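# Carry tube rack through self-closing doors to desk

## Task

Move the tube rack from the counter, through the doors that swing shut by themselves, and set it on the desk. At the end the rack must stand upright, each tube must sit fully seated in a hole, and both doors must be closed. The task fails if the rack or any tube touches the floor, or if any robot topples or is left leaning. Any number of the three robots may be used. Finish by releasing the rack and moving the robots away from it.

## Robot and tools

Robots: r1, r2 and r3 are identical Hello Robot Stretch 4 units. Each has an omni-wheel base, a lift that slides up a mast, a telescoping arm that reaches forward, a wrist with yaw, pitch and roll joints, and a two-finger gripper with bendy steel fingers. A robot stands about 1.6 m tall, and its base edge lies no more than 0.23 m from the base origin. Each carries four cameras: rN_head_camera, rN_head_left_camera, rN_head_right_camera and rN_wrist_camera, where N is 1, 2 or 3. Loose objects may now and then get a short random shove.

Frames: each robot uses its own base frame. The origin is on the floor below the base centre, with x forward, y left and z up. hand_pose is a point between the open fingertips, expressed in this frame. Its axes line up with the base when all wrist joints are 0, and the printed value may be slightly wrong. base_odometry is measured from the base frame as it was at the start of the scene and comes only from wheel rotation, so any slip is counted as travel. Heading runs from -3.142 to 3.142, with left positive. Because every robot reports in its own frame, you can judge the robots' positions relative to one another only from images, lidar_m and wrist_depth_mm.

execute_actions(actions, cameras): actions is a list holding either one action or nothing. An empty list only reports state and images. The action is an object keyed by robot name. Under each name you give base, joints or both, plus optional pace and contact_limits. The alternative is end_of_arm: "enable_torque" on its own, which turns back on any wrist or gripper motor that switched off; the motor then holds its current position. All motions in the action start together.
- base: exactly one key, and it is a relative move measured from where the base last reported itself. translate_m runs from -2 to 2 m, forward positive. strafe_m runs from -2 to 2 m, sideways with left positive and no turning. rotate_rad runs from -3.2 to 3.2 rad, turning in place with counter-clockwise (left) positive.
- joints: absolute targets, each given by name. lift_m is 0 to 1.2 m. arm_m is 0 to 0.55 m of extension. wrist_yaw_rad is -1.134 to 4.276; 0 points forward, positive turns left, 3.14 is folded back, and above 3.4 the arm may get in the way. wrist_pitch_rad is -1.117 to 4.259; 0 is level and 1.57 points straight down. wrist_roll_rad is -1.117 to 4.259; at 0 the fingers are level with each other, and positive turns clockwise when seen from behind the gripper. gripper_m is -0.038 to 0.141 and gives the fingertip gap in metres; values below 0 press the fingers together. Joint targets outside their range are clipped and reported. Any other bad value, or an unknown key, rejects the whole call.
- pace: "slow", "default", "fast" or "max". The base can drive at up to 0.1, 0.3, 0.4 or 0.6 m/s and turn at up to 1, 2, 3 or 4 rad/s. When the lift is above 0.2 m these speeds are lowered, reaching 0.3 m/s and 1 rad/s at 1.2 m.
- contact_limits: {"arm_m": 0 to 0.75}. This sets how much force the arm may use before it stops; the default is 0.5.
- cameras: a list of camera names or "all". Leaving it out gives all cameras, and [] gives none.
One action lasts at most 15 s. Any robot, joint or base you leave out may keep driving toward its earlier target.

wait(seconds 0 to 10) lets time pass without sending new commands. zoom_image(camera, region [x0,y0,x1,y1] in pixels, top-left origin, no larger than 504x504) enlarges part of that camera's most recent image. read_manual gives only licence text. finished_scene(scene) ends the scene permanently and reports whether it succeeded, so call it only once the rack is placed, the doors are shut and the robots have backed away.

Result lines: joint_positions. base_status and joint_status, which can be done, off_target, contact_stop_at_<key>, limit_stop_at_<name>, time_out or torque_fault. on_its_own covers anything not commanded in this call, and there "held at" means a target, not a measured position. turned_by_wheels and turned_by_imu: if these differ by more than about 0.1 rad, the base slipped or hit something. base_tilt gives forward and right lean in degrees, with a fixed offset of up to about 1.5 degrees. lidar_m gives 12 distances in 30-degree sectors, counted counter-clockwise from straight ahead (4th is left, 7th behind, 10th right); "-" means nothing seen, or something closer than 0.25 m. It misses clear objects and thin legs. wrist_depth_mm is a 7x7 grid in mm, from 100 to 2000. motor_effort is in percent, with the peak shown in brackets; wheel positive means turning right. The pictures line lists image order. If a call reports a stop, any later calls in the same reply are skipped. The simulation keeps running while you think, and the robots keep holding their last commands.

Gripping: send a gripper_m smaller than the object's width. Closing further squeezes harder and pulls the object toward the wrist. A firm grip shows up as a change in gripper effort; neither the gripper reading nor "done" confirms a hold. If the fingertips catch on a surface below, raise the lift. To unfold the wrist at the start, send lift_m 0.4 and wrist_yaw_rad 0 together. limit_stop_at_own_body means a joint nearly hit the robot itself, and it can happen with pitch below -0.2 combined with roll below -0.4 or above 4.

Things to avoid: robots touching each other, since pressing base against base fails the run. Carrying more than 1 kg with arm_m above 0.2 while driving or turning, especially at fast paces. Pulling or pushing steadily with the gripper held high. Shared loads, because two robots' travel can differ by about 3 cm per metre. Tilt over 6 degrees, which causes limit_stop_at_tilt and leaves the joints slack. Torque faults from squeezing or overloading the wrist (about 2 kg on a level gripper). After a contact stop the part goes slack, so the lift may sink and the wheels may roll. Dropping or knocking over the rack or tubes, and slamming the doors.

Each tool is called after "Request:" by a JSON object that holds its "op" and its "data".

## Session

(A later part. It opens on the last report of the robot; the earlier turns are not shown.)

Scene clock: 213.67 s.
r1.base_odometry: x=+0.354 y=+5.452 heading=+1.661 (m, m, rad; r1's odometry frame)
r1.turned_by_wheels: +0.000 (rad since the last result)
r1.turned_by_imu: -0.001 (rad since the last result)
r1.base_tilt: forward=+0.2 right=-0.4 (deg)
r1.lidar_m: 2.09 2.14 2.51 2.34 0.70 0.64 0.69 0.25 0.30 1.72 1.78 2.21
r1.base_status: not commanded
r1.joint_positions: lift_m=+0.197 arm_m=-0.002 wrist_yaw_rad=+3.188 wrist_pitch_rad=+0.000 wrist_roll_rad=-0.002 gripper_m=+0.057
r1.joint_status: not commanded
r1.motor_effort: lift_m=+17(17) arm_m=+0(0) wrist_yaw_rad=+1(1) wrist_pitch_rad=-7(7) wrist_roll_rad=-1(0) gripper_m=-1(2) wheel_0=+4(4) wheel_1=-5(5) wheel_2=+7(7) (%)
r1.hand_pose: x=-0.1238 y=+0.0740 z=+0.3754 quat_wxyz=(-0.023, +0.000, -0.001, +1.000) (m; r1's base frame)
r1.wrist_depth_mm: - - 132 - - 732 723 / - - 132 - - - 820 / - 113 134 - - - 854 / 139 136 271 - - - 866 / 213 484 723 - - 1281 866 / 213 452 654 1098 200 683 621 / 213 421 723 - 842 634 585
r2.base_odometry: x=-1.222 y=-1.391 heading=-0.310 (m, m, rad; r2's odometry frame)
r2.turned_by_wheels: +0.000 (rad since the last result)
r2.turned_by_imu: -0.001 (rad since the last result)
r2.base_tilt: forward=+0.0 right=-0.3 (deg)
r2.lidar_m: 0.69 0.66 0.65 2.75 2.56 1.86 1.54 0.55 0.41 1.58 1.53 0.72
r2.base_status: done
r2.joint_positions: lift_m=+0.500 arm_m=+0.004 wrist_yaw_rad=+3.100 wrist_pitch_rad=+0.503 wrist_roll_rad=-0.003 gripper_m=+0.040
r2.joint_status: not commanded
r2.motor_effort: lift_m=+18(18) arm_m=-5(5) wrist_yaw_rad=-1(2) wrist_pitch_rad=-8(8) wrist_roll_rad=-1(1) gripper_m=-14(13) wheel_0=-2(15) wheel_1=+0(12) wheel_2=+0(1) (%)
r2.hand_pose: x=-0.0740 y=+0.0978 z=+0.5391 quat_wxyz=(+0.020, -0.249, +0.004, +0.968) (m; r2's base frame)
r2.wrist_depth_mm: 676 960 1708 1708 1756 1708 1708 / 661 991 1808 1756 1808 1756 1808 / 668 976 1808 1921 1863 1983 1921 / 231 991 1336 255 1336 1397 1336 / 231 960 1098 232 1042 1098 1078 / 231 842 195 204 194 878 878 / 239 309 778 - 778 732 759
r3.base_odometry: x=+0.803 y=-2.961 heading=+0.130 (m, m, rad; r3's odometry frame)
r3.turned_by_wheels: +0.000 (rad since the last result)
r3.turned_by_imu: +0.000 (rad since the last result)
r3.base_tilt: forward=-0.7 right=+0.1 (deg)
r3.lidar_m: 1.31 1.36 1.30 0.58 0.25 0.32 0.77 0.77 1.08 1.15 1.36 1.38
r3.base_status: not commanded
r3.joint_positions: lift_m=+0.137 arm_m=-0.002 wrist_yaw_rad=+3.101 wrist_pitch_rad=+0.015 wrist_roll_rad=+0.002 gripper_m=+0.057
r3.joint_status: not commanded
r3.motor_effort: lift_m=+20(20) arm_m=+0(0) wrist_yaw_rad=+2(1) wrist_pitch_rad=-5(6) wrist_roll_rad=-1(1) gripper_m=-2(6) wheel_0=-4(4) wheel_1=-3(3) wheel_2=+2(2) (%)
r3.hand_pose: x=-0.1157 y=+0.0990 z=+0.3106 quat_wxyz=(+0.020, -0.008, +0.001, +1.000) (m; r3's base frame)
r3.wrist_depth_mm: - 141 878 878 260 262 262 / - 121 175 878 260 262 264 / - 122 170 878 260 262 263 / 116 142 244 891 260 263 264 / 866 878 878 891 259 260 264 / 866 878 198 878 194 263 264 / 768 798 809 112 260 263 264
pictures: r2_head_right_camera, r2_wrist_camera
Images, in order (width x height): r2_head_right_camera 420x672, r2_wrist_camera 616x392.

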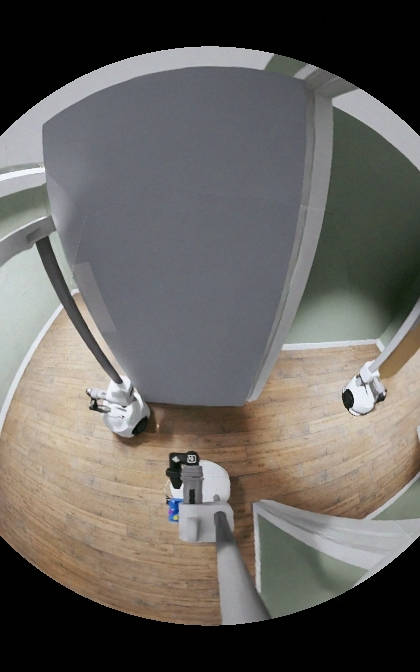

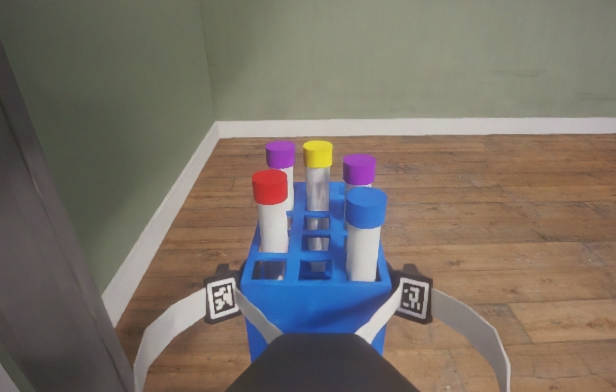

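Request:
{"op": "execute_actions", "data": {"actions": []}}

Scene clock: 238.90 s.
r1.base_odometry: x=+0.354 y=+5.452 heading=+1.661 (m, m, rad; r1's odometry frame)
r1.turned_by_wheels: +0.000 (rad since the last result)
r1.turned_by_imu: -0.001 (rad since the last result)
r1.base_tilt: forward=+0.3 right=-0.3 (deg)
r1.lidar_m: 2.08 2.14 2.50 2.33 0.69 0.65 0.67 0.25 0.32 1.74 1.76 2.20
r1.base_status: not commanded
r1.joint_positions: lift_m=+0.197 arm_m=-0.002 wrist_yaw_rad=+3.188 wrist_pitch_rad=+0.000 wrist_roll_rad=-0.002 gripper_m=+0.057
r1.joint_status: not commanded
r1.motor_effort: lift_m=+17(17) arm_m=+1(0) wrist_yaw_rad=+0(1) wrist_pitch_rad=-7(7) wrist_roll_rad=-1(0) gripper_m=-2(2) wheel_0=+4(4) wheel_1=-5(5) wheel_2=+7(7) (%)
r1.hand_pose: x=-0.1238 y=+0.0740 z=+0.3754 quat_wxyz=(-0.023, +0.000, -0.001, +1.000) (m; r1's base frame)
r1.wrist_depth_mm: - - 131 - - 723 715 / - - 132 - - - 820 / - 113 134 - - - 854 / 139 136 273 - - - 866 / 214 484 715 - - 1255 878 / 213 452 661 1118 200 683 621 / 211 424 732 - 842 640 591
r2.base_odometry: x=-1.222 y=-1.391 heading=-0.310 (m, m, rad; r2's odometry frame)
r2.turned_by_wheels: +0.000 (rad since the last result)
r2.turned_by_imu: +0.001 (rad since the last result)
r2.base_tilt: forward=+0.0 right=-0.2 (deg)
r2.lidar_m: 0.67 0.68 0.64 2.74 2.55 1.89 1.53 0.54 0.42 1.57 1.52 0.71
r2.base_status: done
r2.joint_positions: lift_m=+0.500 arm_m=+0.004 wrist_yaw_rad=+3.100 wrist_pitch_rad=+0.503 wrist_roll_rad=-0.003 gripper_m=+0.040
r2.joint_status: not commanded
r2.motor_effort: lift_m=+18(18) arm_m=-5(5) wrist_yaw_rad=-1(2) wrist_pitch_rad=-8(8) wrist_roll_rad=-1(1) gripper_m=-10(13) wheel_0=-2(15) wheel_1=+0(12) wheel_2=+0(1) (%)
r2.hand_pose: x=-0.0740 y=+0.0978 z=+0.5391 quat_wxyz=(+0.020, -0.249, +0.004, +0.968) (m; r2's base frame)
r2.wrist_depth_mm: 683 1008 1756 1756 1708 1708 1661 / 676 1008 1756 1863 1863 1808 1983 / 661 1008 1756 1983 1921 1921 1863 / 231 976 1397 255 1336 1397 1397 / 231 960 1078 232 1060 1098 1042 / 229 842 195 202 195 891 891 / 239 310 759 - 768 732 750
r3.base_odometry: x=+0.803 y=-2.961 heading=+0.130 (m, m, rad; r3's odometry frame)
r3.turned_by_wheels: +0.000 (rad since the last result)
r3.turned_by_imu: +0.000 (rad since the last result)
r3.base_tilt: forward=-0.7 right=+0.1 (deg)
r3.lidar_m: 1.29 1.36 1.28 0.58 0.25 0.32 0.74 0.77 1.08 1.15 1.36 1.38
r3.base_status: not commanded
r3.joint_positions: lift_m=+0.137 arm_m=-0.002 wrist_yaw_rad=+3.101 wrist_pitch_rad=+0.015 wrist_roll_rad=+0.002 gripper_m=+0.057
r3.joint_status: not commanded
r3.motor_effort: lift_m=+20(20) arm_m=+0(0) wrist_yaw_rad=+2(1) wrist_pitch_rad=-5(6) wrist_roll_rad=-1(1) gripper_m=-3(6) wheel_0=-4(4) wheel_1=-3(3) wheel_2=+2(2) (%)
r3.hand_pose: x=-0.1157 y=+0.0990 z=+0.3106 quat_wxyz=(+0.020, -0.008, +0.001, +1.000) (m; r3's base frame)
r3.wrist_depth_mm: - 141 878 878 259 262 263 / - 121 175 891 260 262 264 / - 122 170 878 260 260 265 / 116 142 244 891 259 260 264 / 878 891 891 891 260 262 265 / 866 866 198 878 193 262 263 / 759 788 809 113 260 260 264
pictures: r1_head_camera, r1_head_left_camera, r1_head_right_camera, r1_wrist_camera, r2_head_camera, r2_head_left_camera, r2_head_right_camera, r2_wrist_camera, r3_head_camera, r3_head_left_camera, r3_head_right_camera, r3_wrist_camera
Images, in order (width x height): r1_head_camera 420x560, r1_head_left_camera 420x672, r1_head_right_camera 420x672, r1_wrist_camera 616x392, r2_head_camera 420x560, r2_head_left_camera 420x672, r2_head_right_camera 420x672, r2_wrist_camera 616x392, r3_head_camera 420x560, r3_head_left_camera 420x672, r3_head_right_camera 420x672, r3_wrist_camera 616x392.

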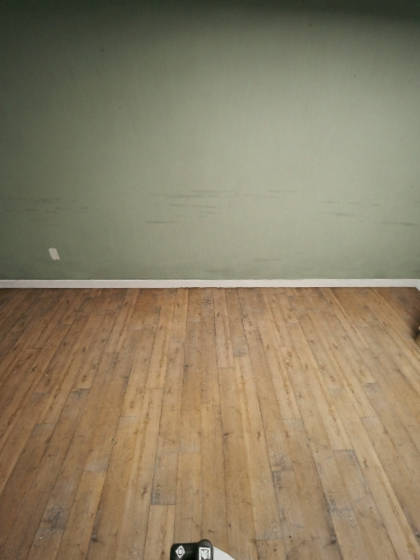

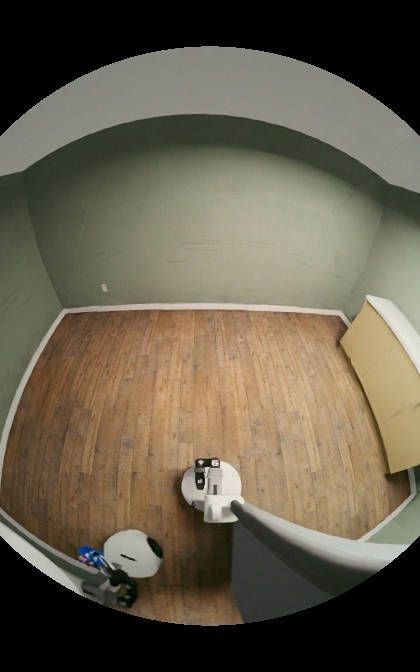

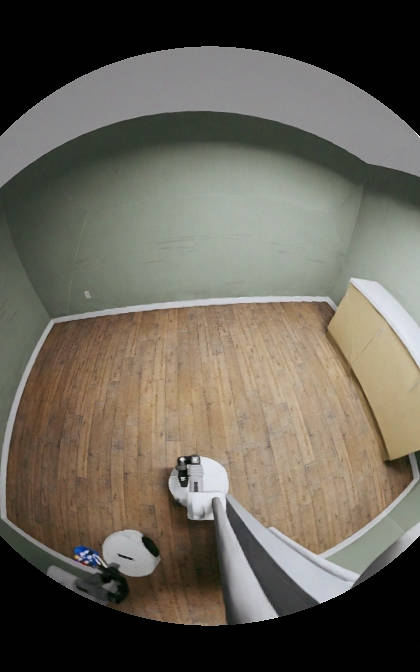

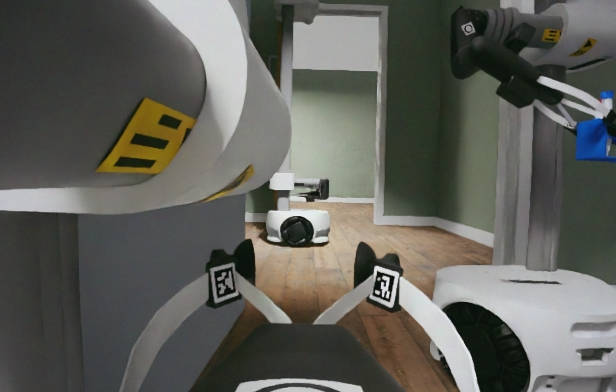

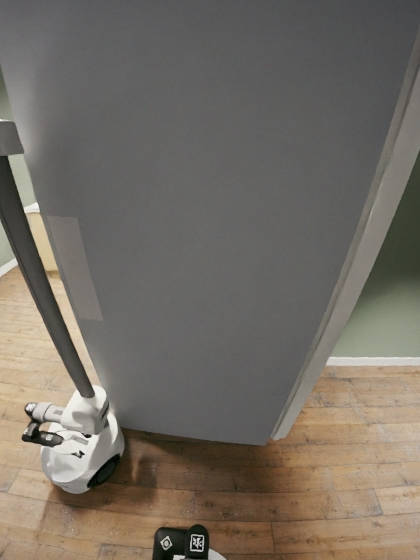

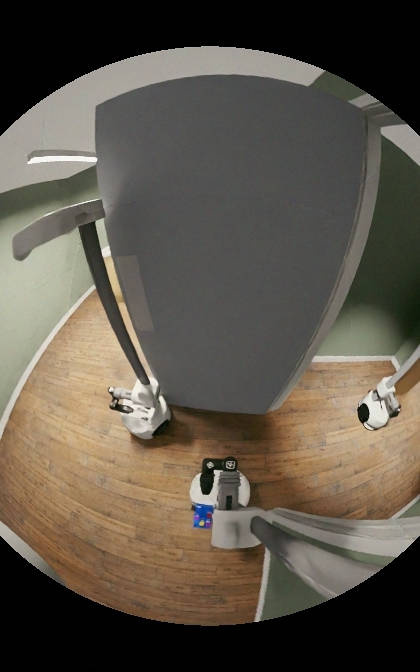

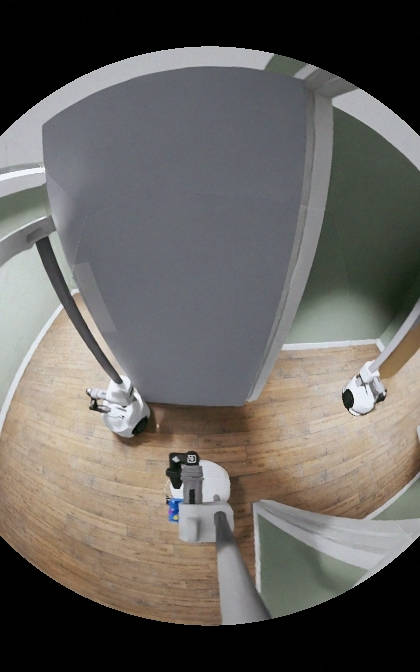

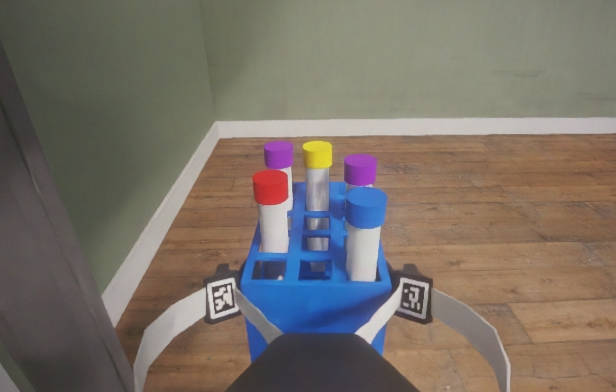

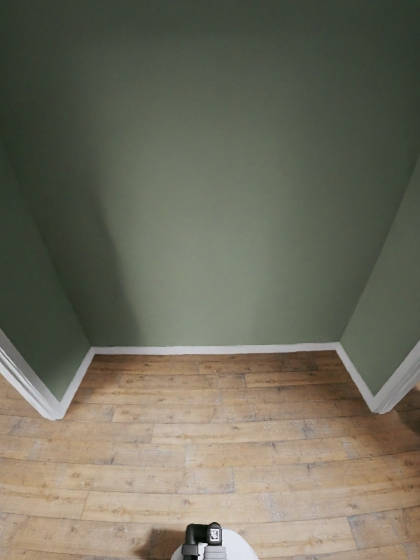

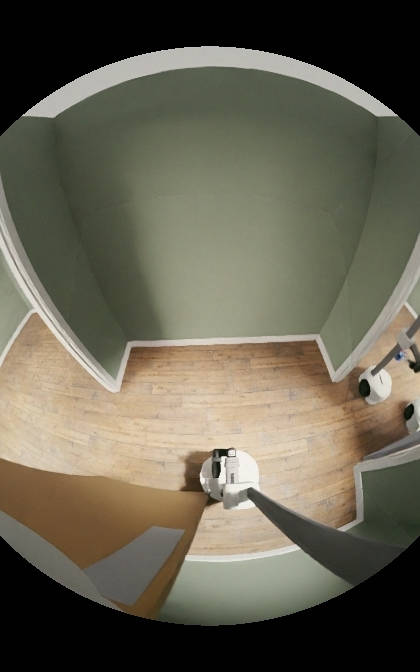

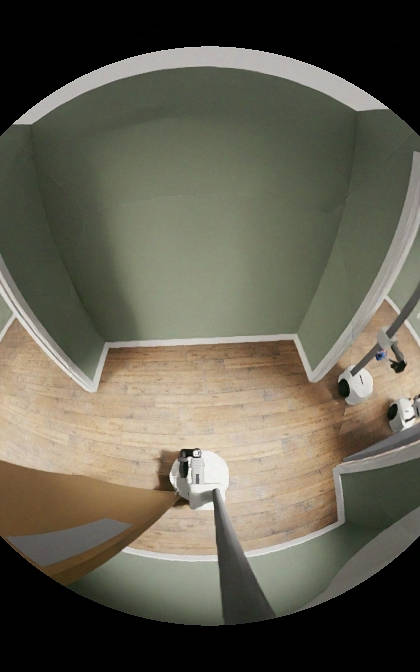

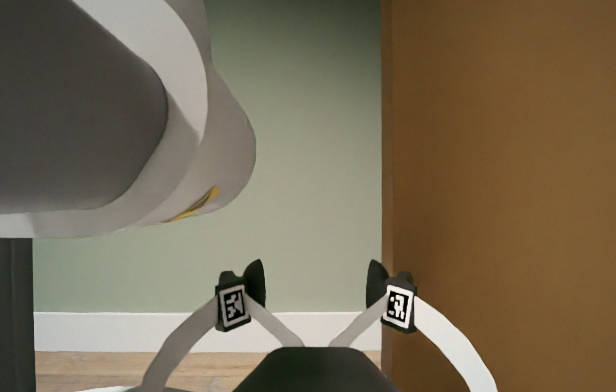

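Request:
{"op": "execute_actions", "data": {"actions": [{"r2": {"base": {"translate_m": 0.22}, "pace": "max"}}], "cameras": []}}

Request:
{"op": "execute_actions", "data": {"actions": [{"r2": {"base": {"strafe_m": -0.9}, "pace": "max"}}], "cameras": ["r2_head_right_camera", "r3_head_left_camera"]}}

Scene clock: 245.97 s.
r1.base_odometry: x=+0.354 y=+5.452 heading=+1.661 (m, m, rad; r1's odometry frame)
r1.turned_by_wheels: +0.000 (rad since the last result)
r1.turned_by_imu: -0.002 (rad since the last result)
r1.base_tilt: forward=+0.4 right=-0.4 (deg)
r1.lidar_m: 2.08 2.13 2.50 2.35 1.59 0.53 0.57 0.25 0.32 1.73 1.76 2.22
r1.base_status: not commanded
r1.joint_positions: lift_m=+0.197 arm_m=-0.002 wrist_yaw_rad=+3.188 wrist_pitch_rad=+0.000 wrist_roll_rad=-0.002 gripper_m=+0.057
r1.joint_status: not commanded
r1.motor_effort: lift_m=+17(18) arm_m=+0(0) wrist_yaw_rad=+1(0) wrist_pitch_rad=-5(6) wrist_roll_rad=-1(0) gripper_m=-3(3) wheel_0=+4(4) wheel_1=-5(5) wheel_2=+7(7) (%)
r1.hand_pose: x=-0.1238 y=+0.0740 z=+0.3754 quat_wxyz=(-0.023, +0.000, -0.001, +1.000) (m; r1's base frame)
r1.wrist_depth_mm: - - 132 - 715 723 1138 / - - 132 - 691 842 1138 / - 113 134 - - 842 1160 / 139 136 273 - - 1160 1182 / 214 480 723 - - 1160 1182 / 213 452 654 1138 200 615 1182 / 212 421 732 - 591 574 891
r2.base_odometry: x=-1.013 y=-1.458 heading=-0.310 (m, m, rad; r2's odometry frame)
r2.turned_by_wheels: +0.000 (rad since the last result)
r2.turned_by_imu: +0.001 (rad since the last result)
r2.base_tilt: forward=+0.0 right=-0.2 (deg)
r2.lidar_m: 0.44 0.49 0.53 0.62 2.86 2.11 1.52 0.54 0.56 1.46 0.73 0.49
r2.base_status: done
r2.joint_positions: lift_m=+0.500 arm_m=+0.004 wrist_yaw_rad=+3.100 wrist_pitch_rad=+0.503 wrist_roll_rad=-0.003 gripper_m=+0.040
r2.joint_status: not commanded
r2.motor_effort: lift_m=+18(18) arm_m=-5(5) wrist_yaw_rad=+0(1) wrist_pitch_rad=-8(8) wrist_roll_rad=-1(1) gripper_m=-11(13) wheel_0=-1(8) wheel_1=+0(5) wheel_2=+1(13) (%)
r2.hand_pose: x=-0.0740 y=+0.0978 z=+0.5391 quat_wxyz=(+0.020, -0.249, +0.004, +0.968) (m; r2's base frame)
r2.wrist_depth_mm: 683 1008 1808 1921 1921 1921 1921 / 661 1008 - - - - - / 661 991 1808 1921 1983 1983 1921 / 231 976 1336 256 1308 1397 1366 / 231 976 1138 234 1060 1098 1078 / 230 842 195 203 195 891 891 / 239 310 759 - 759 750 750
r3.base_odometry: x=+0.803 y=-2.961 heading=+0.130 (m, m, rad; r3's odometry frame)
r3.turned_by_wheels: +0.000 (rad since the last result)
r3.turned_by_imu: +0.000 (rad since the last result)
r3.base_tilt: forward=-0.7 right=+0.0 (deg)
r3.lidar_m: 1.30 1.36 1.30 0.61 0.25 0.32 0.75 0.76 1.09 1.17 1.35 1.38
r3.base_status: not commanded
r3.joint_positions: lift_m=+0.137 arm_m=-0.002 wrist_yaw_rad=+3.101 wrist_pitch_rad=+0.015 wrist_roll_rad=+0.002 gripper_m=+0.057
r3.joint_status: not commanded
r3.motor_effort: lift_m=+20(20) arm_m=+0(0) wrist_yaw_rad=+2(1) wrist_pitch_rad=-5(6) wrist_roll_rad=-1(5) gripper_m=+0(3) wheel_0=-4(4) wheel_1=-3(3) wheel_2=+2(2) (%)
r3.hand_pose: x=-0.1157 y=+0.0990 z=+0.3106 quat_wxyz=(+0.020, -0.008, +0.001, +1.000) (m; r3's base frame)
r3.wrist_depth_mm: - 141 878 878 259 262 264 / - 121 176 878 260 260 264 / - 122 170 904 259 262 263 / 116 142 243 891 260 260 264 / 866 866 891 866 259 263 264 / 854 878 198 878 193 263 265 / 768 798 809 113 260 262 264
pictures: none
No camera images: the call's "cameras" was empty. Leave "cameras" out to get every camera's image.

Scene clock: 249.13 s.
r1.base_odometry: x=+0.354 y=+5.452 heading=+1.661 (m, m, rad; r1's odometry frame)
r1.turned_by_wheels: +0.000 (rad since the last result)
r1.turned_by_imu: -0.001 (rad since the last result)
r1.base_tilt: forward=+0.3 right=-0.3 (deg)
r1.lidar_m: 2.09 2.13 2.51 2.34 1.57 1.27 0.69 0.25 0.31 1.71 1.78 2.23
r1.base_status: not commanded
r1.joint_positions: lift_m=+0.197 arm_m=-0.002 wrist_yaw_rad=+3.188 wrist_pitch_rad=+0.000 wrist_roll_rad=-0.002 gripper_m=+0.057
r1.joint_status: not commanded
r1.motor_effort: lift_m=+17(17) arm_m=+0(0) wrist_yaw_rad=+0(1) wrist_pitch_rad=-4(6) wrist_roll_rad=+2(1) gripper_m=-3(4) wheel_0=+4(4) wheel_1=-5(5) wheel_2=+7(7) (%)
r1.hand_pose: x=-0.1238 y=+0.0740 z=+0.3754 quat_wxyz=(-0.023, +0.000, -0.001, +1.000) (m; r1's base frame)
r1.wrist_depth_mm: - - 132 - - - 1160 / - - 132 - - - 1160 / - 113 134 - - - 1160 / 139 136 273 - - - 1182 / 213 480 723 1863 1661 1708 1182 / 213 452 654 1138 200 1182 1182 / 213 424 732 - 904 831 878
r2.base_odometry: x=-1.287 y=-2.315 heading=-0.310 (m, m, rad; r2's odometry frame)
r2.turned_by_wheels: +0.000 (rad since the last result)
r2.turned_by_imu: -0.003 (rad since the last result)
r2.base_tilt: forward=+0.0 right=-0.3 (deg)
r2.lidar_m: 1.08 0.63 0.70 1.38 0.58 0.56 0.98 1.01 1.41 0.66 0.61 1.13
r2.base_status: done
r2.joint_positions: lift_m=+0.500 arm_m=+0.004 wrist_yaw_rad=+3.100 wrist_pitch_rad=+0.503 wrist_roll_rad=-0.003 gripper_m=+0.040
r2.joint_status: not commanded
r2.motor_effort: lift_m=+18(18) arm_m=-5(5) wrist_yaw_rad=+0(1) wrist_pitch_rad=-8(8) wrist_roll_rad=-2(1) gripper_m=-14(15) wheel_0=-3(9) wheel_1=+0(13) wheel_2=+0(2) (%)
r2.hand_pose: x=-0.0740 y=+0.0979 z=+0.5391 quat_wxyz=(+0.020, -0.249, +0.004, +0.968) (m; r2's base frame)
r2.wrist_depth_mm: 976 991 976 976 976 591 455 / 1060 1042 1042 1060 1025 597 480 / 1118 1160 1160 1098 1098 580 525 / 230 1182 1229 256 931 597 917 / 233 1118 1098 233 842 654 1042 / 231 878 195 204 195 691 878 / 239 312 788 - 759 741 750
r3.base_odometry: x=+0.803 y=-2.961 heading=+0.130 (m, m, rad; r3's odometry frame)
r3.turned_by_wheels: +0.000 (rad since the last result)
r3.turned_by_imu: +0.000 (rad since the last result)
r3.base_tilt: forward=-0.7 right=+0.0 (deg)
r3.lidar_m: 1.30 1.37 1.28 0.58 0.25 0.31 0.75 0.79 1.10 0.64 0.61 1.36
r3.base_status: not commanded
r3.joint_positions: lift_m=+0.137 arm_m=-0.002 wrist_yaw_rad=+3.101 wrist_pitch_rad=+0.015 wrist_roll_rad=+0.002 gripper_m=+0.057
r3.joint_status: not commanded
r3.motor_effort: lift_m=+20(20) arm_m=+0(0) wrist_yaw_rad=+1(1) wrist_pitch_rad=-5(4) wrist_roll_rad=-2(3) gripper_m=-2(3) wheel_0=-4(4) wheel_1=-3(3) wheel_2=+2(2) (%)
r3.hand_pose: x=-0.1157 y=+0.0990 z=+0.3106 quat_wxyz=(+0.020, -0.008, +0.001, +1.000) (m; r3's base frame)
r3.wrist_depth_mm: - 141 878 878 259 260 264 / - 121 175 904 260 263 263 / - 122 170 891 260 260 264 / 116 141 243 891 260 262 264 / 866 878 891 904 260 263 263 / 854 878 197 891 194 260 264 / 768 798 798 112 259 263 264
pictures: r2_head_right_camera, r3_head_left_camera
Images, in order (width x height): r2_head_right_camera 420x672, r3_head_left_camera 420x672.

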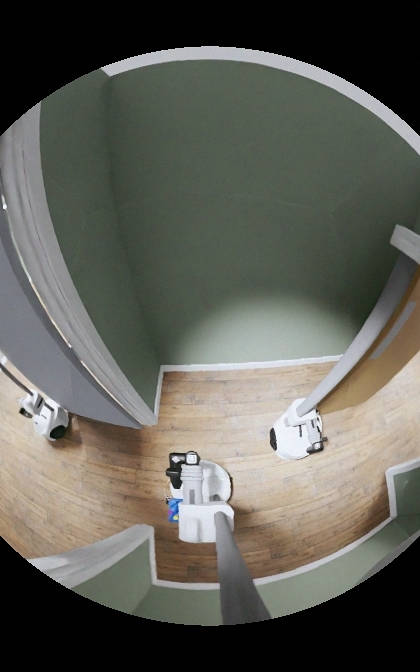

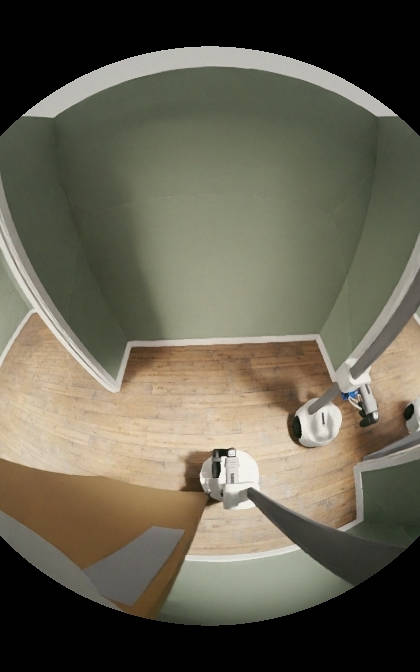

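Request:
{"op": "execute_actions", "data": {"actions": [{"r2": {"base": {"translate_m": -0.28}, "pace": "max"}, "r1": {"base": {"translate_m": 0.3}, "pace": "max"}}], "cameras": []}}

Request:
{"op": "execute_actions", "data": {"actions": [{"r2": {"base": {"strafe_m": -1.42}, "pace": "max"}, "r1": {"base": {"translate_m": 0.4}, "pace": "max"}}], "cameras": ["r2_head_right_camera", "r3_head_left_camera", "r1_head_right_camera"]}}

Scene clock: 257.27 s.
r1.base_odometry: x=+0.327 y=+5.750 heading=+1.662 (m, m, rad; r1's odometry frame)
r1.turned_by_wheels: +0.000 (rad since the last result)
r1.turned_by_imu: -0.004 (rad since the last result)
r1.base_tilt: forward=+0.2 right=-0.3 (deg)
r1.lidar_m: 1.79 1.83 2.40 2.33 2.04 1.53 0.47 1.36 1.78 1.70 1.75 1.88
r1.base_status: done
r1.joint_positions: lift_m=+0.197 arm_m=-0.002 wrist_yaw_rad=+3.188 wrist_pitch_rad=+0.000 wrist_roll_rad=-0.002 gripper_m=+0.057
r1.joint_status: not commanded
r1.motor_effort: lift_m=+17(17) arm_m=+0(0) wrist_yaw_rad=+1(2) wrist_pitch_rad=-7(5) wrist_roll_rad=+2(0) gripper_m=-4(4) wheel_0=+2(6) wheel_1=+0(10) wheel_2=+3(22) (%)
r1.hand_pose: x=-0.1238 y=+0.0740 z=+0.3754 quat_wxyz=(-0.023, +0.000, -0.001, +1.000) (m; r1's base frame)
r1.wrist_depth_mm: - - 131 676 - 1464 1430 / - - 132 597 - 1430 1430 / - 113 134 580 - 1464 1499 / 139 136 273 661 - 1499 1499 / 213 1499 1430 661 1863 1499 1499 / 213 1138 1008 585 200 1281 1229 / 213 778 878 - 904 831 891
r2.base_odometry: x=-1.554 y=-2.229 heading=-0.310 (m, m, rad; r2's odometry frame)
r2.turned_by_wheels: +0.000 (rad since the last result)
r2.turned_by_imu: +0.002 (rad since the last result)
r2.base_tilt: forward=+0.0 right=-0.2 (deg)
r2.lidar_m: 1.36 0.87 0.96 0.45 0.38 0.55 0.69 0.73 1.02 1.83 0.76 0.80
r2.base_status: done
r2.joint_positions: lift_m=+0.500 arm_m=+0.004 wrist_yaw_rad=+3.100 wrist_pitch_rad=+0.503 wrist_roll_rad=-0.003 gripper_m=+0.040
r2.joint_status: not commanded
r2.motor_effort: lift_m=+18(18) arm_m=-5(5) wrist_yaw_rad=-1(1) wrist_pitch_rad=-9(8) wrist_roll_rad=-2(2) gripper_m=-12(14) wheel_0=+0(6) wheel_1=+0(6) wheel_2=-1(12) (%)
r2.hand_pose: x=-0.0740 y=+0.0979 z=+0.5391 quat_wxyz=(+0.020, -0.249, +0.004, +0.968) (m; r2's base frame)
r2.wrist_depth_mm: 715 715 715 723 723 591 418 / 768 759 768 768 798 597 418 / 809 854 842 831 831 603 421 / 231 917 931 254 917 609 424 / 230 976 991 233 842 621 424 / 229 866 195 204 195 535 427 / 238 309 768 - 768 615 410
r3.base_odometry: x=+0.803 y=-2.961 heading=+0.130 (m, m, rad; r3's odometry frame)
r3.turned_by_wheels: +0.000 (rad since the last result)
r3.turned_by_imu: +0.001 (rad since the last result)
r3.base_tilt: forward=-0.7 right=+0.0 (deg)
r3.lidar_m: 1.29 1.35 1.30 0.59 0.25 0.32 0.72 0.79 1.09 1.16 0.76 0.79
r3.base_status: not commanded
r3.joint_positions: lift_m=+0.137 arm_m=-0.002 wrist_yaw_rad=+3.101 wrist_pitch_rad=+0.015 wrist_roll_rad=+0.002 gripper_m=+0.057
r3.joint_status: not commanded
r3.motor_effort: lift_m=+20(20) arm_m=+0(0) wrist_yaw_rad=+1(2) wrist_pitch_rad=-6(4) wrist_roll_rad=-1(2) gripper_m=-3(4) wheel_0=-4(4) wheel_1=-3(3) wheel_2=+2(2) (%)
r3.hand_pose: x=-0.1157 y=+0.0990 z=+0.3106 quat_wxyz=(+0.020, -0.008, +0.001, +1.000) (m; r3's base frame)
r3.wrist_depth_mm: - 141 866 904 259 260 263 / - 121 175 904 259 260 263 / - 122 169 891 260 262 262 / 116 142 244 878 260 263 264 / 878 878 891 891 259 262 263 / 866 878 198 904 193 262 263 / 759 798 809 112 259 262 264
pictures: none
No camera images: the call's "cameras" was empty. Leave "cameras" out to get every camera's image.

Scene clock: 261.47 s.
r1.base_odometry: x=+0.290 y=+6.149 heading=+1.662 (m, m, rad; r1's odometry frame)
r1.turned_by_wheels: +0.000 (rad since the last result)
r1.turned_by_imu: -0.004 (rad since the last result)
r1.base_tilt: forward=+0.3 right=-0.3 (deg)
r1.lidar_m: 1.38 1.42 1.87 2.38 2.46 1.56 1.62 1.76 1.81 1.67 1.71 1.48
r1.base_status: done
r1.joint_positions: lift_m=+0.197 arm_m=-0.002 wrist_yaw_rad=+3.188 wrist_pitch_rad=+0.000 wrist_roll_rad=-0.002 gripper_m=+0.057
r1.joint_status: not commanded
r1.motor_effort: lift_m=+17(17) arm_m=+0(0) wrist_yaw_rad=+1(1) wrist_pitch_rad=-6(6) wrist_roll_rad=-1(1) gripper_m=-3(2) wheel_0=+0(12) wheel_1=+2(6) wheel_2=+1(15) (%)
r1.hand_pose: x=-0.1238 y=+0.0740 z=+0.3754 quat_wxyz=(-0.023, +0.000, -0.001, +1.000) (m; r1's base frame)
r1.wrist_depth_mm: - - 131 1756 1661 1863 1863 / - - 132 1808 1661 1863 1921 / - 113 134 1756 1708 1863 1863 / 139 137 273 1808 1661 1863 1921 / 213 1863 1863 1756 1661 1921 1863 / 213 1160 1025 1118 200 1229 1229 / 212 788 878 - 891 831 891
r2.base_odometry: x=-1.988 y=-3.581 heading=-0.310 (m, m, rad; r2's odometry frame)
r2.turned_by_wheels: +0.000 (rad since the last result)
r2.turned_by_imu: +0.001 (rad since the last result)
r2.base_tilt: forward=+0.0 right=-0.3 (deg)
r2.lidar_m: 0.73 0.69 0.68 1.79 0.99 0.72 0.69 0.58 0.41 0.45 3.37 0.77
r2.base_status: done
r2.joint_positions: lift_m=+0.500 arm_m=+0.004 wrist_yaw_rad=+3.100 wrist_pitch_rad=+0.503 wrist_roll_rad=-0.003 gripper_m=+0.040
r2.joint_status: not commanded
r2.motor_effort: lift_m=+19(19) arm_m=-5(5) wrist_yaw_rad=-2(3) wrist_pitch_rad=-8(7) wrist_roll_rad=+0(1) gripper_m=-15(17) wheel_0=+0(11) wheel_1=+2(12) wheel_2=+0(0) (%)
r2.hand_pose: x=-0.0741 y=+0.0978 z=+0.5391 quat_wxyz=(+0.020, -0.249, +0.004, +0.968) (m; r2's base frame)
r2.wrist_depth_mm: 691 723 723 732 732 732 723 / 699 768 788 788 778 788 788 / 699 831 831 809 854 854 866 / 230 904 891 253 891 946 917 / 231 960 976 232 991 1008 991 / 230 878 195 204 195 904 891 / 239 310 778 - 768 741 759
r3.base_odometry: x=+0.803 y=-2.961 heading=+0.130 (m, m, rad; r3's odometry frame)
r3.turned_by_wheels: +0.000 (rad since the last result)
r3.turned_by_imu: +0.000 (rad since the last result)
r3.base_tilt: forward=-0.7 right=+0.0 (deg)
r3.lidar_m: 1.28 0.69 0.67 0.63 0.25 0.29 0.74 0.80 1.09 1.17 1.37 1.37
r3.base_status: not commanded
r3.joint_positions: lift_m=+0.137 arm_m=-0.002 wrist_yaw_rad=+3.101 wrist_pitch_rad=+0.015 wrist_roll_rad=+0.002 gripper_m=+0.057
r3.joint_status: not commanded
r3.motor_effort: lift_m=+21(20) arm_m=+0(0) wrist_yaw_rad=+1(1) wrist_pitch_rad=-5(5) wrist_roll_rad=-3(4) gripper_m=-5(4) wheel_0=-4(4) wheel_1=-3(3) wheel_2=+2(2) (%)
r3.hand_pose: x=-0.1157 y=+0.0990 z=+0.3106 quat_wxyz=(+0.020, -0.008, +0.001, +1.000) (m; r3's base frame)
r3.wrist_depth_mm: - 141 891 891 260 260 264 / - 121 175 891 259 263 264 / - 122 169 878 259 262 263 / 116 141 244 891 260 262 264 / 854 878 878 891 259 260 263 / 854 878 199 878 193 263 264 / 768 798 809 112 260 262 265
pictures: r1_head_right_camera, r2_head_right_camera, r3_head_left_camera
Images, in order (width x height): r1_head_right_camera 420x672, r2_head_right_camera 420x672, r3_head_left_camera 420x672.

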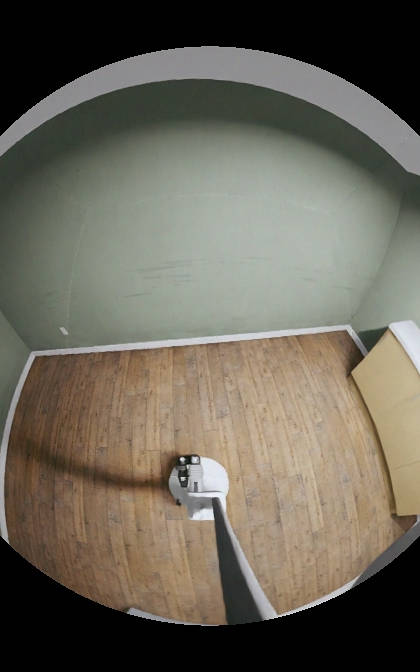

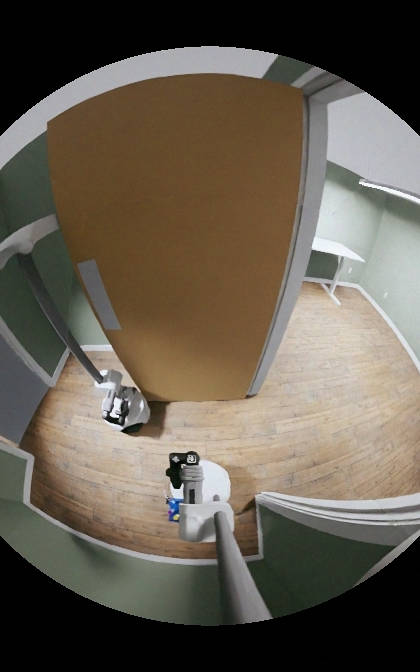

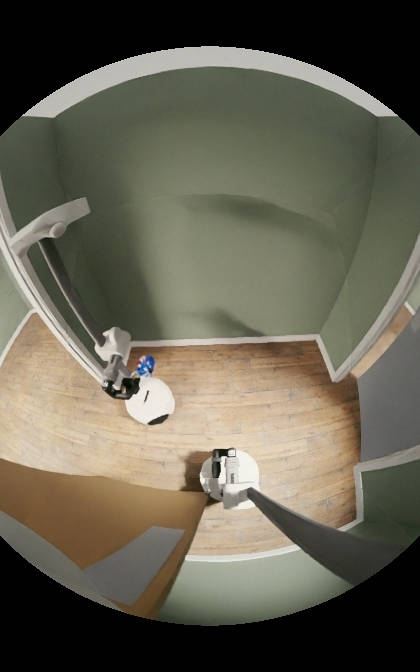

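Request:
{"op": "execute_actions", "data": {"actions": [{"r2": {"base": {"translate_m": 0.27}, "pace": "max"}}], "cameras": []}}

Request:
{"op": "execute_actions", "data": {"actions": [{"r2": {"base": {"strafe_m": -1.7}, "pace": "max"}}], "cameras": ["r2_head_right_camera", "r2_head_camera", "r3_head_left_camera"]}}

Scene clock: 268.70 s.
r1.base_odometry: x=+0.290 y=+6.149 heading=+1.662 (m, m, rad; r1's odometry frame)
r1.turned_by_wheels: +0.000 (rad since the last result)
r1.turned_by_imu: -0.003 (rad since the last result)
r1.base_tilt: forward=+0.3 right=-0.3 (deg)
r1.lidar_m: 1.38 1.43 1.87 2.38 2.44 1.82 1.72 1.76 1.79 1.68 1.73 1.47
r1.base_status: not commanded
r1.joint_positions: lift_m=+0.197 arm_m=-0.002 wrist_yaw_rad=+3.188 wrist_pitch_rad=+0.000 wrist_roll_rad=-0.002 gripper_m=+0.057
r1.joint_status: not commanded
r1.motor_effort: lift_m=+17(17) arm_m=+0(0) wrist_yaw_rad=+2(1) wrist_pitch_rad=-6(5) wrist_roll_rad=+1(2) gripper_m=-3(2) wheel_0=+0(0) wheel_1=+2(2) wheel_2=+1(1) (%)
r1.hand_pose: x=-0.1238 y=+0.0740 z=+0.3754 quat_wxyz=(-0.023, +0.000, -0.001, +1.000) (m; r1's base frame)
r1.wrist_depth_mm: - - 131 1863 1808 1808 1863 / - - 132 1863 1863 1863 1863 / - 113 134 1863 1921 1921 1921 / 139 136 274 1921 1921 1921 1921 / 213 1863 1921 1863 1921 1921 1863 / 213 1138 1008 1118 200 1229 1229 / 212 798 878 - 917 842 891
r2.base_odometry: x=-1.730 y=-3.664 heading=-0.311 (m, m, rad; r2's odometry frame)
r2.turned_by_wheels: +0.000 (rad since the last result)
r2.turned_by_imu: +0.002 (rad since the last result)
r2.base_tilt: forward=+0.0 right=-0.2 (deg)
r2.lidar_m: 0.46 0.49 0.52 0.57 1.41 1.00 0.96 0.57 0.55 3.66 0.76 0.49
r2.base_status: done
r2.joint_positions: lift_m=+0.500 arm_m=+0.004 wrist_yaw_rad=+3.100 wrist_pitch_rad=+0.503 wrist_roll_rad=-0.003 gripper_m=+0.040
r2.joint_status: not commanded
r2.motor_effort: lift_m=+19(19) arm_m=-5(5) wrist_yaw_rad=-2(2) wrist_pitch_rad=-9(8) wrist_roll_rad=-2(2) gripper_m=-16(15) wheel_0=-1(7) wheel_1=-2(7) wheel_2=+1(12) (%)
r2.hand_pose: x=-0.0741 y=+0.0978 z=+0.5391 quat_wxyz=(+0.020, -0.249, +0.004, +0.968) (m; r2's base frame)
r2.wrist_depth_mm: 715 946 976 960 976 960 991 / 707 991 1042 1025 1042 1078 1060 / 691 1042 1118 1098 1138 1160 1160 / 231 1042 1205 255 1205 1229 1229 / 231 1008 1098 233 1042 1098 1118 / 230 866 195 204 195 904 878 / 237 310 768 - 759 741 750
r3.base_odometry: x=+0.803 y=-2.961 heading=+0.130 (m, m, rad; r3's odometry frame)
r3.turned_by_wheels: +0.000 (rad since the last result)
r3.turned_by_imu: +0.001 (rad since the last result)
r3.base_tilt: forward=-0.7 right=+0.0 (deg)
r3.lidar_m: 1.29 1.35 0.50 0.56 0.25 0.28 0.73 0.80 1.09 1.16 1.27 1.35
r3.base_status: not commanded
r3.joint_positions: lift_m=+0.137 arm_m=-0.002 wrist_yaw_rad=+3.101 wrist_pitch_rad=+0.015 wrist_roll_rad=+0.002 gripper_m=+0.057
r3.joint_status: not commanded
r3.motor_effort: lift_m=+20(20) arm_m=+0(0) wrist_yaw_rad=+1(2) wrist_pitch_rad=-5(5) wrist_roll_rad=-5(3) gripper_m=-2(3) wheel_0=-4(4) wheel_1=-3(3) wheel_2=+2(2) (%)
r3.hand_pose: x=-0.1157 y=+0.0990 z=+0.3106 quat_wxyz=(+0.020, -0.008, +0.001, +1.000) (m; r3's base frame)
r3.wrist_depth_mm: - 141 866 866 260 262 264 / - 121 175 891 260 262 264 / - 123 169 904 260 262 264 / 116 142 244 891 259 262 264 / 854 878 878 891 259 262 264 / 854 866 198 878 194 260 264 / 768 798 820 112 260 262 263
pictures: none
No camera images: the call's "cameras" was empty. Leave "cameras" out to get every camera's image.

Scene clock: 273.43 s.
r1.base_odometry: x=+0.290 y=+6.149 heading=+1.662 (m, m, rad; r1's odometry frame)
r1.turned_by_wheels: +0.000 (rad since the last result)
r1.turned_by_imu: -0.002 (rad since the last result)
r1.base_tilt: forward=+0.3 right=-0.4 (deg)
r1.lidar_m: 1.39 1.43 1.86 2.39 2.44 1.83 1.70 1.77 1.80 1.65 1.72 1.49
r1.base_status: not commanded
r1.joint_positions: lift_m=+0.197 arm_m=-0.002 wrist_yaw_rad=+3.188 wrist_pitch_rad=+0.000 wrist_roll_rad=-0.002 gripper_m=+0.057
r1.joint_status: not commanded
r1.motor_effort: lift_m=+17(17) arm_m=+0(0) wrist_yaw_rad=+0(0) wrist_pitch_rad=-6(6) wrist_roll_rad=-1(1) gripper_m=-2(4) wheel_0=+0(0) wheel_1=+2(2) wheel_2=+1(1) (%)
r1.hand_pose: x=-0.1238 y=+0.0740 z=+0.3754 quat_wxyz=(-0.023, +0.000, -0.001, +1.000) (m; r1's base frame)
r1.wrist_depth_mm: - - 131 1863 1863 1921 1863 / - - 132 1863 1863 1921 1921 / - 113 134 1921 1921 1808 1863 / 138 136 273 1863 1921 1863 1863 / 214 1863 1921 1863 1921 1921 1921 / 213 1138 1008 1118 200 1229 1229 / 212 788 866 - 904 842 891
r2.base_odometry: x=-2.250 y=-5.283 heading=-0.311 (m, m, rad; r2's odometry frame)
r2.turned_by_wheels: +0.000 (rad since the last result)
r2.turned_by_imu: -0.002 (rad since the last result)
r2.base_tilt: forward=+0.1 right=-0.3 (deg)
r2.lidar_m: 1.93 1.66 1.26 1.85 1.22 1.63 2.00 2.06 2.04 1.94 2.05 2.03
r2.base_status: done
r2.joint_positions: lift_m=+0.500 arm_m=+0.004 wrist_yaw_rad=+3.100 wrist_pitch_rad=+0.503 wrist_roll_rad=-0.003 gripper_m=+0.040
r2.joint_status: not commanded
r2.motor_effort: lift_m=+19(19) arm_m=-5(5) wrist_yaw_rad=-2(1) wrist_pitch_rad=-7(8) wrist_roll_rad=-2(1) gripper_m=-14(13) wheel_0=-3(14) wheel_1=-1(11) wheel_2=-1(2) (%)
r2.hand_pose: x=-0.0741 y=+0.0978 z=+0.5391 quat_wxyz=(+0.020, -0.249, +0.004, +0.968) (m; r2's base frame)
r2.wrist_depth_mm: 1808 1921 1863 1921 1983 1808 1499 / - - - - - - 1430 / 1863 1983 1921 1863 1863 1808 1397 / 231 1430 1397 256 1336 1366 1336 / 232 1098 1098 234 1060 1098 1078 / 230 878 195 202 194 891 891 / 238 312 778 - 759 741 750
r3.base_odometry: x=+0.803 y=-2.961 heading=+0.130 (m, m, rad; r3's odometry frame)
r3.turned_by_wheels: +0.000 (rad since the last result)
r3.turned_by_imu: +0.000 (rad since the last result)
r3.base_tilt: forward=-0.7 right=+0.0 (deg)
r3.lidar_m: 1.27 1.36 1.29 0.57 0.25 0.32 0.73 0.78 1.11 1.15 1.28 1.36
r3.base_status: not commanded
r3.joint_positions: lift_m=+0.137 arm_m=-0.002 wrist_yaw_rad=+3.101 wrist_pitch_rad=+0.015 wrist_roll_rad=+0.002 gripper_m=+0.057
r3.joint_status: not commanded
r3.motor_effort: lift_m=+20(21) arm_m=+0(0) wrist_yaw_rad=+1(1) wrist_pitch_rad=-5(7) wrist_roll_rad=-2(1) gripper_m=-3(3) wheel_0=-4(4) wheel_1=-3(3) wheel_2=+2(2) (%)
r3.hand_pose: x=-0.1157 y=+0.0990 z=+0.3106 quat_wxyz=(+0.020, -0.008, +0.001, +1.000) (m; r3's base frame)
r3.wrist_depth_mm: - 141 891 891 259 262 264 / - 121 176 891 259 260 264 / - 122 169 891 260 262 265 / 116 142 244 891 260 262 263 / 878 866 878 878 259 262 263 / 866 878 198 891 194 262 264 / 768 798 809 112 259 262 264
pictures: r2_head_camera, r2_head_right_camera, r3_head_left_camera
Images, in order (width x height): r2_head_camera 420x560, r2_head_right_camera 420x672, r3_head_left_camera 420x672.

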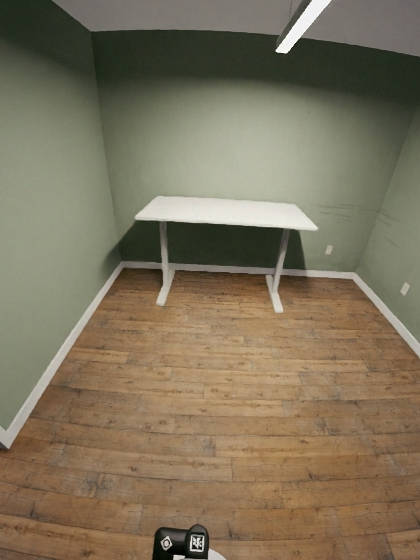

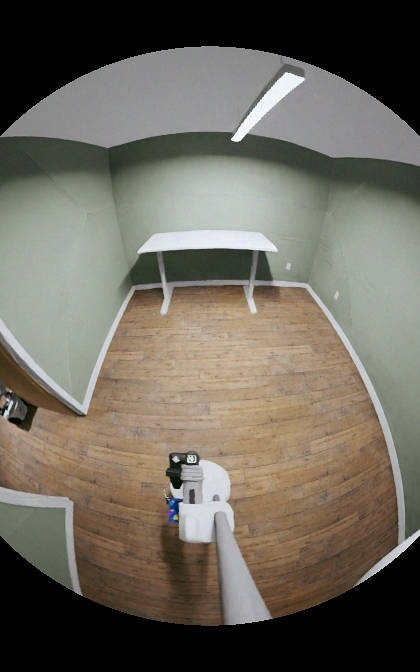

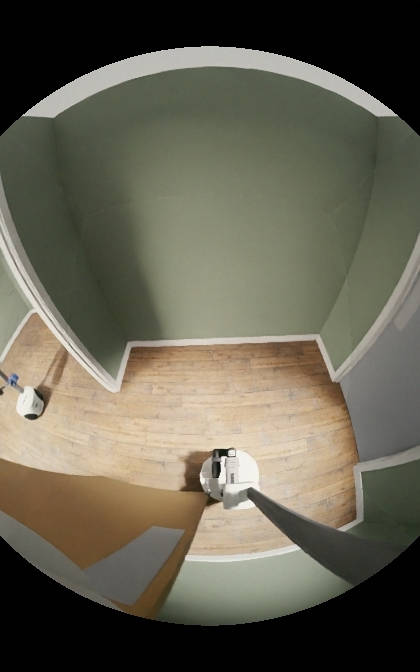

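Request:
{"op": "execute_actions", "data": {"actions": [{"r2": {"base": {"translate_m": 1.33}, "joints": {"lift_m": 1.1, "wrist_yaw_rad": 0.0}, "pace": "max"}, "r3": {"base": {"strafe_m": -0.4}, "pace": "max"}}], "cameras": ["r2_wrist_camera", "r2_head_camera", "r3_head_left_camera"]}}

Scene clock: 284.03 s.
r1.base_odometry: x=+0.290 y=+6.149 heading=+1.662 (m, m, rad; r1's odometry frame)
r1.turned_by_wheels: +0.000 (rad since the last result)
r1.turned_by_imu: -0.003 (rad since the last result)
r1.base_tilt: forward=+0.3 right=-0.3 (deg)
r1.lidar_m: 1.39 1.43 1.86 2.37 2.46 1.83 1.71 1.77 1.79 1.68 1.72 1.48
r1.base_status: not commanded
r1.joint_positions: lift_m=+0.197 arm_m=-0.002 wrist_yaw_rad=+3.188 wrist_pitch_rad=+0.000 wrist_roll_rad=-0.002 gripper_m=+0.057
r1.joint_status: not commanded
r1.motor_effort: lift_m=+17(17) arm_m=+0(0) wrist_yaw_rad=+1(2) wrist_pitch_rad=-6(7) wrist_roll_rad=-2(0) gripper_m=-2(3) wheel_0=+0(0) wheel_1=+2(2) wheel_2=+1(1) (%)
r1.hand_pose: x=-0.1238 y=+0.0740 z=+0.3754 quat_wxyz=(-0.023, +0.000, -0.001, +1.000) (m; r1's base frame)
r1.wrist_depth_mm: - - 132 1863 1863 1921 1808 / - - 132 1863 1921 1863 1921 / - 113 134 1863 1921 1921 1863 / 139 136 272 1863 1921 1921 1863 / 214 1921 1863 1983 1863 1921 1921 / 213 1138 1025 1118 201 1229 1229 / 212 788 878 - 904 831 891
r2.base_odometry: x=-0.984 y=-5.689 heading=-0.311 (m, m, rad; r2's odometry frame)
r2.turned_by_wheels: +0.000 (rad since the last result)
r2.turned_by_imu: +0.001 (rad since the last result)
r2.base_tilt: forward=+0.0 right=-0.3 (deg)
r2.lidar_m: 0.47 0.64 0.89 1.16 1.22 2.09 3.37 2.79 2.05 1.95 0.86 0.64
r2.base_status: done
r2.joint_positions: lift_m=+1.100 arm_m=+0.004 wrist_yaw_rad=+0.000 wrist_pitch_rad=+0.503 wrist_roll_rad=-0.003 gripper_m=+0.040
r2.joint_status: all done
r2.motor_effort: lift_m=+21(26) arm_m=-5(5) wrist_yaw_rad=-1(10) wrist_pitch_rad=-8(9) wrist_roll_rad=-1(0) gripper_m=-14(18) wheel_0=-1(7) wheel_1=-1(6) wheel_2=+0(11) (%)
r2.hand_pose: x=+0.4275 y=-0.0874 z=+1.1390 quat_wxyz=(+0.969, -0.001, +0.249, +0.000) (m; r2's base frame)
r2.wrist_depth_mm: 1060 1078 1025 1025 1060 1042 1060 / 1138 1138 1205 1138 1138 1160 1098 / 1229 946 946 946 931 946 931 / 707 707 699 255 640 683 676 / 544 544 544 231 525 530 535 / 1618 1078 195 203 195 1060 991 / 1430 1366 1430 - 1397 1281 1366
r3.base_odometry: x=+0.854 y=-3.358 heading=+0.129 (m, m, rad; r3's odometry frame)
r3.turned_by_wheels: +0.000 (rad since the last result)
r3.turned_by_imu: -0.001 (rad since the last result)
r3.base_tilt: forward=-0.7 right=+0.0 (deg)
r3.lidar_m: 1.28 1.36 0.91 1.04 1.15 0.78 0.75 0.79 0.73 0.75 0.84 1.02
r3.base_status: done
r3.joint_positions: lift_m=+0.137 arm_m=-0.002 wrist_yaw_rad=+3.101 wrist_pitch_rad=+0.015 wrist_roll_rad=+0.002 gripper_m=+0.057
r3.joint_status: not commanded
r3.motor_effort: lift_m=+20(20) arm_m=+0(1) wrist_yaw_rad=+1(2) wrist_pitch_rad=-5(6) wrist_roll_rad=-3(3) gripper_m=-3(2) wheel_0=-2(12) wheel_1=+0(16) wheel_2=-1(1) (%)
r3.hand_pose: x=-0.1157 y=+0.0990 z=+0.3106 quat_wxyz=(+0.020, -0.008, +0.001, +1.000) (m; r3's base frame)
r3.wrist_depth_mm: - 141 878 904 891 904 904 / - 121 175 878 891 891 891 / - 122 170 878 891 891 904 / 116 141 243 891 891 891 904 / 878 878 891 878 904 891 891 / 842 866 198 878 194 891 891 / 768 788 820 113 820 750 809
pictures: r2_head_camera, r2_wrist_camera, r3_head_left_camera
Images, in order (width x height): r2_head_camera 420x560, r2_wrist_camera 616x392, r3_head_left_camera 420x672.

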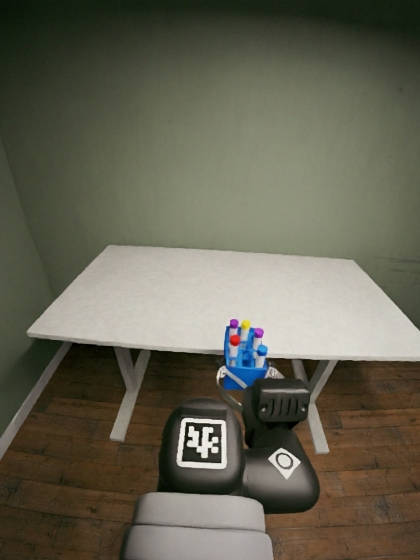

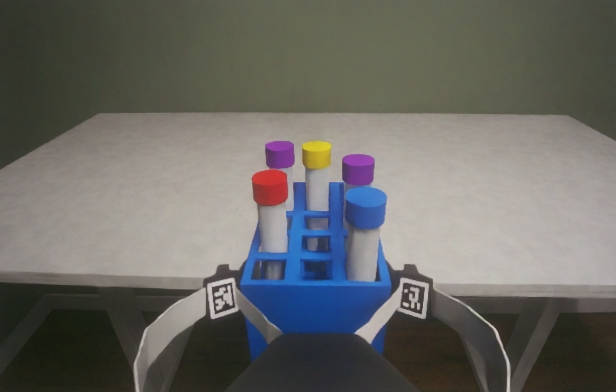

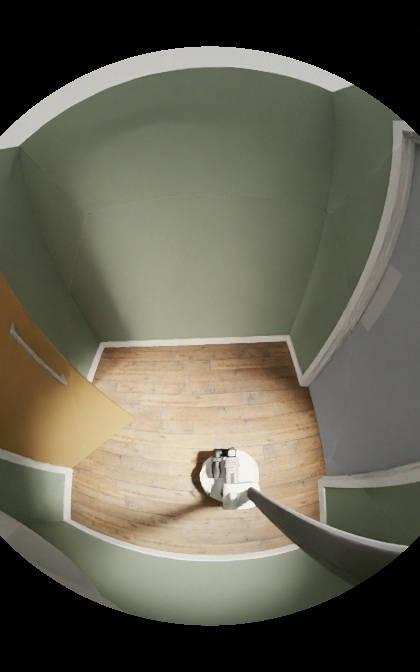

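Request:
{"op": "execute_actions", "data": {"actions": [{"r2": {"joints": {"lift_m": 1.01, "arm_m": 0.36}, "pace": "fast"}}], "cameras": ["r2_wrist_camera", "r2_head_camera"]}}

Scene clock: 295.17 s.
r1.base_odometry: x=+0.290 y=+6.149 heading=+1.662 (m, m, rad; r1's odometry frame)
r1.turned_by_wheels: +0.000 (rad since the last result)
r1.turned_by_imu: -0.003 (rad since the last result)
r1.base_tilt: forward=+0.3 right=-0.3 (deg)
r1.lidar_m: 1.37 1.43 1.87 2.37 2.47 1.82 1.71 1.77 1.81 1.67 1.72 1.49
r1.base_status: not commanded
r1.joint_positions: lift_m=+0.197 arm_m=-0.002 wrist_yaw_rad=+3.188 wrist_pitch_rad=+0.000 wrist_roll_rad=-0.002 gripper_m=+0.057
r1.joint_status: not commanded
r1.motor_effort: lift_m=+17(17) arm_m=+0(0) wrist_yaw_rad=+1(1) wrist_pitch_rad=-5(6) wrist_roll_rad=-1(4) gripper_m=-1(3) wheel_0=+0(0) wheel_1=+2(2) wheel_2=+1(1) (%)
r1.hand_pose: x=-0.1238 y=+0.0740 z=+0.3754 quat_wxyz=(-0.023, +0.000, -0.001, +1.000) (m; r1's base frame)
r1.wrist_depth_mm: - - 132 1863 1808 1921 1863 / - - 132 1863 1863 1921 1921 / - 113 134 1863 1863 1921 1808 / 138 136 273 1921 1863 1921 1921 / 213 1921 1863 1863 1863 1863 1863 / 214 1138 991 1118 200 1255 1229 / 213 798 878 - 904 831 878
r2.base_odometry: x=-0.984 y=-5.689 heading=-0.311 (m, m, rad; r2's odometry frame)
r2.turned_by_wheels: +0.000 (rad since the last result)
r2.turned_by_imu: +0.002 (rad since the last result)
r2.base_tilt: forward=+0.0 right=-0.3 (deg)
r2.lidar_m: 0.60 0.65 0.89 1.16 1.22 1.77 3.38 2.79 2.04 1.95 0.87 0.64
r2.base_status: not commanded
r2.joint_positions: lift_m=+1.010 arm_m=+0.359 wrist_yaw_rad=+0.000 wrist_pitch_rad=+0.503 wrist_roll_rad=-0.003 gripper_m=+0.040
r2.joint_status: all done
r2.motor_effort: lift_m=+17(21) arm_m=+5(7) wrist_yaw_rad=-2(2) wrist_pitch_rad=-7(9) wrist_roll_rad=-1(1) gripper_m=-16(15) wheel_0=-1(1) wheel_1=+0(1) wheel_2=+0(0) (%)
r2.hand_pose: x=+0.7827 y=-0.0874 z=+1.0493 quat_wxyz=(+0.969, -0.001, +0.249, +0.000) (m; r2's base frame)
r2.wrist_depth_mm: 741 741 768 741 741 741 741 / 798 809 809 809 798 798 788 / 707 707 699 691 691 683 683 / 517 508 504 256 480 492 492 / 402 399 397 234 379 394 394 / 329 327 195 204 195 325 325 / 279 272 281 - 281 271 277
r3.base_odometry: x=+0.854 y=-3.358 heading=+0.129 (m, m, rad; r3's odometry frame)
r3.turned_by_wheels: +0.000 (rad since the last result)
r3.turned_by_imu: +0.001 (rad since the last result)
r3.base_tilt: forward=-0.7 right=+0.1 (deg)
r3.lidar_m: 1.30 1.35 1.54 1.44 1.11 0.79 0.72 0.77 0.74 0.76 0.85 1.05
r3.base_status: not commanded
r3.joint_positions: lift_m=+0.137 arm_m=-0.002 wrist_yaw_rad=+3.101 wrist_pitch_rad=+0.015 wrist_roll_rad=+0.002 gripper_m=+0.057
r3.joint_status: not commanded
r3.motor_effort: lift_m=+20(20) arm_m=+0(0) wrist_yaw_rad=+2(2) wrist_pitch_rad=-6(6) wrist_roll_rad=-1(2) gripper_m=-5(4) wheel_0=-2(1) wheel_1=+0(0) wheel_2=-1(1) (%)
r3.hand_pose: x=-0.1157 y=+0.0990 z=+0.3106 quat_wxyz=(+0.020, -0.008, +0.001, +1.000) (m; r3's base frame)
r3.wrist_depth_mm: - 141 878 878 878 904 891 / - 121 175 891 891 891 904 / - 122 170 878 904 917 904 / 116 141 244 891 891 891 904 / 866 866 891 878 891 878 904 / 842 866 199 878 194 891 891 / 768 798 809 112 809 750 820
pictures: r2_head_camera, r2_wrist_camera
Images, in order (width x height): r2_head_camera 420x560, r2_wrist_camera 616x392.

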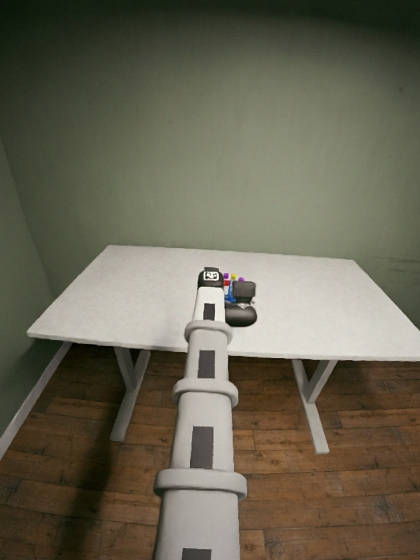

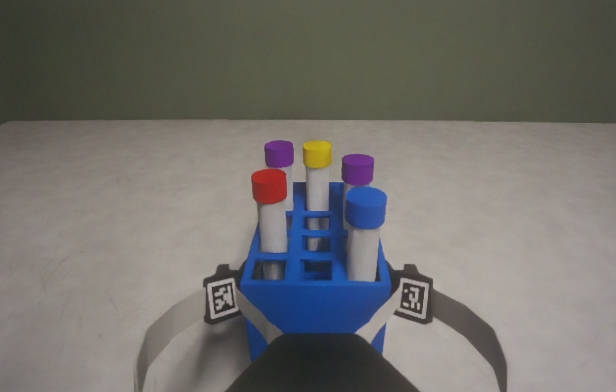

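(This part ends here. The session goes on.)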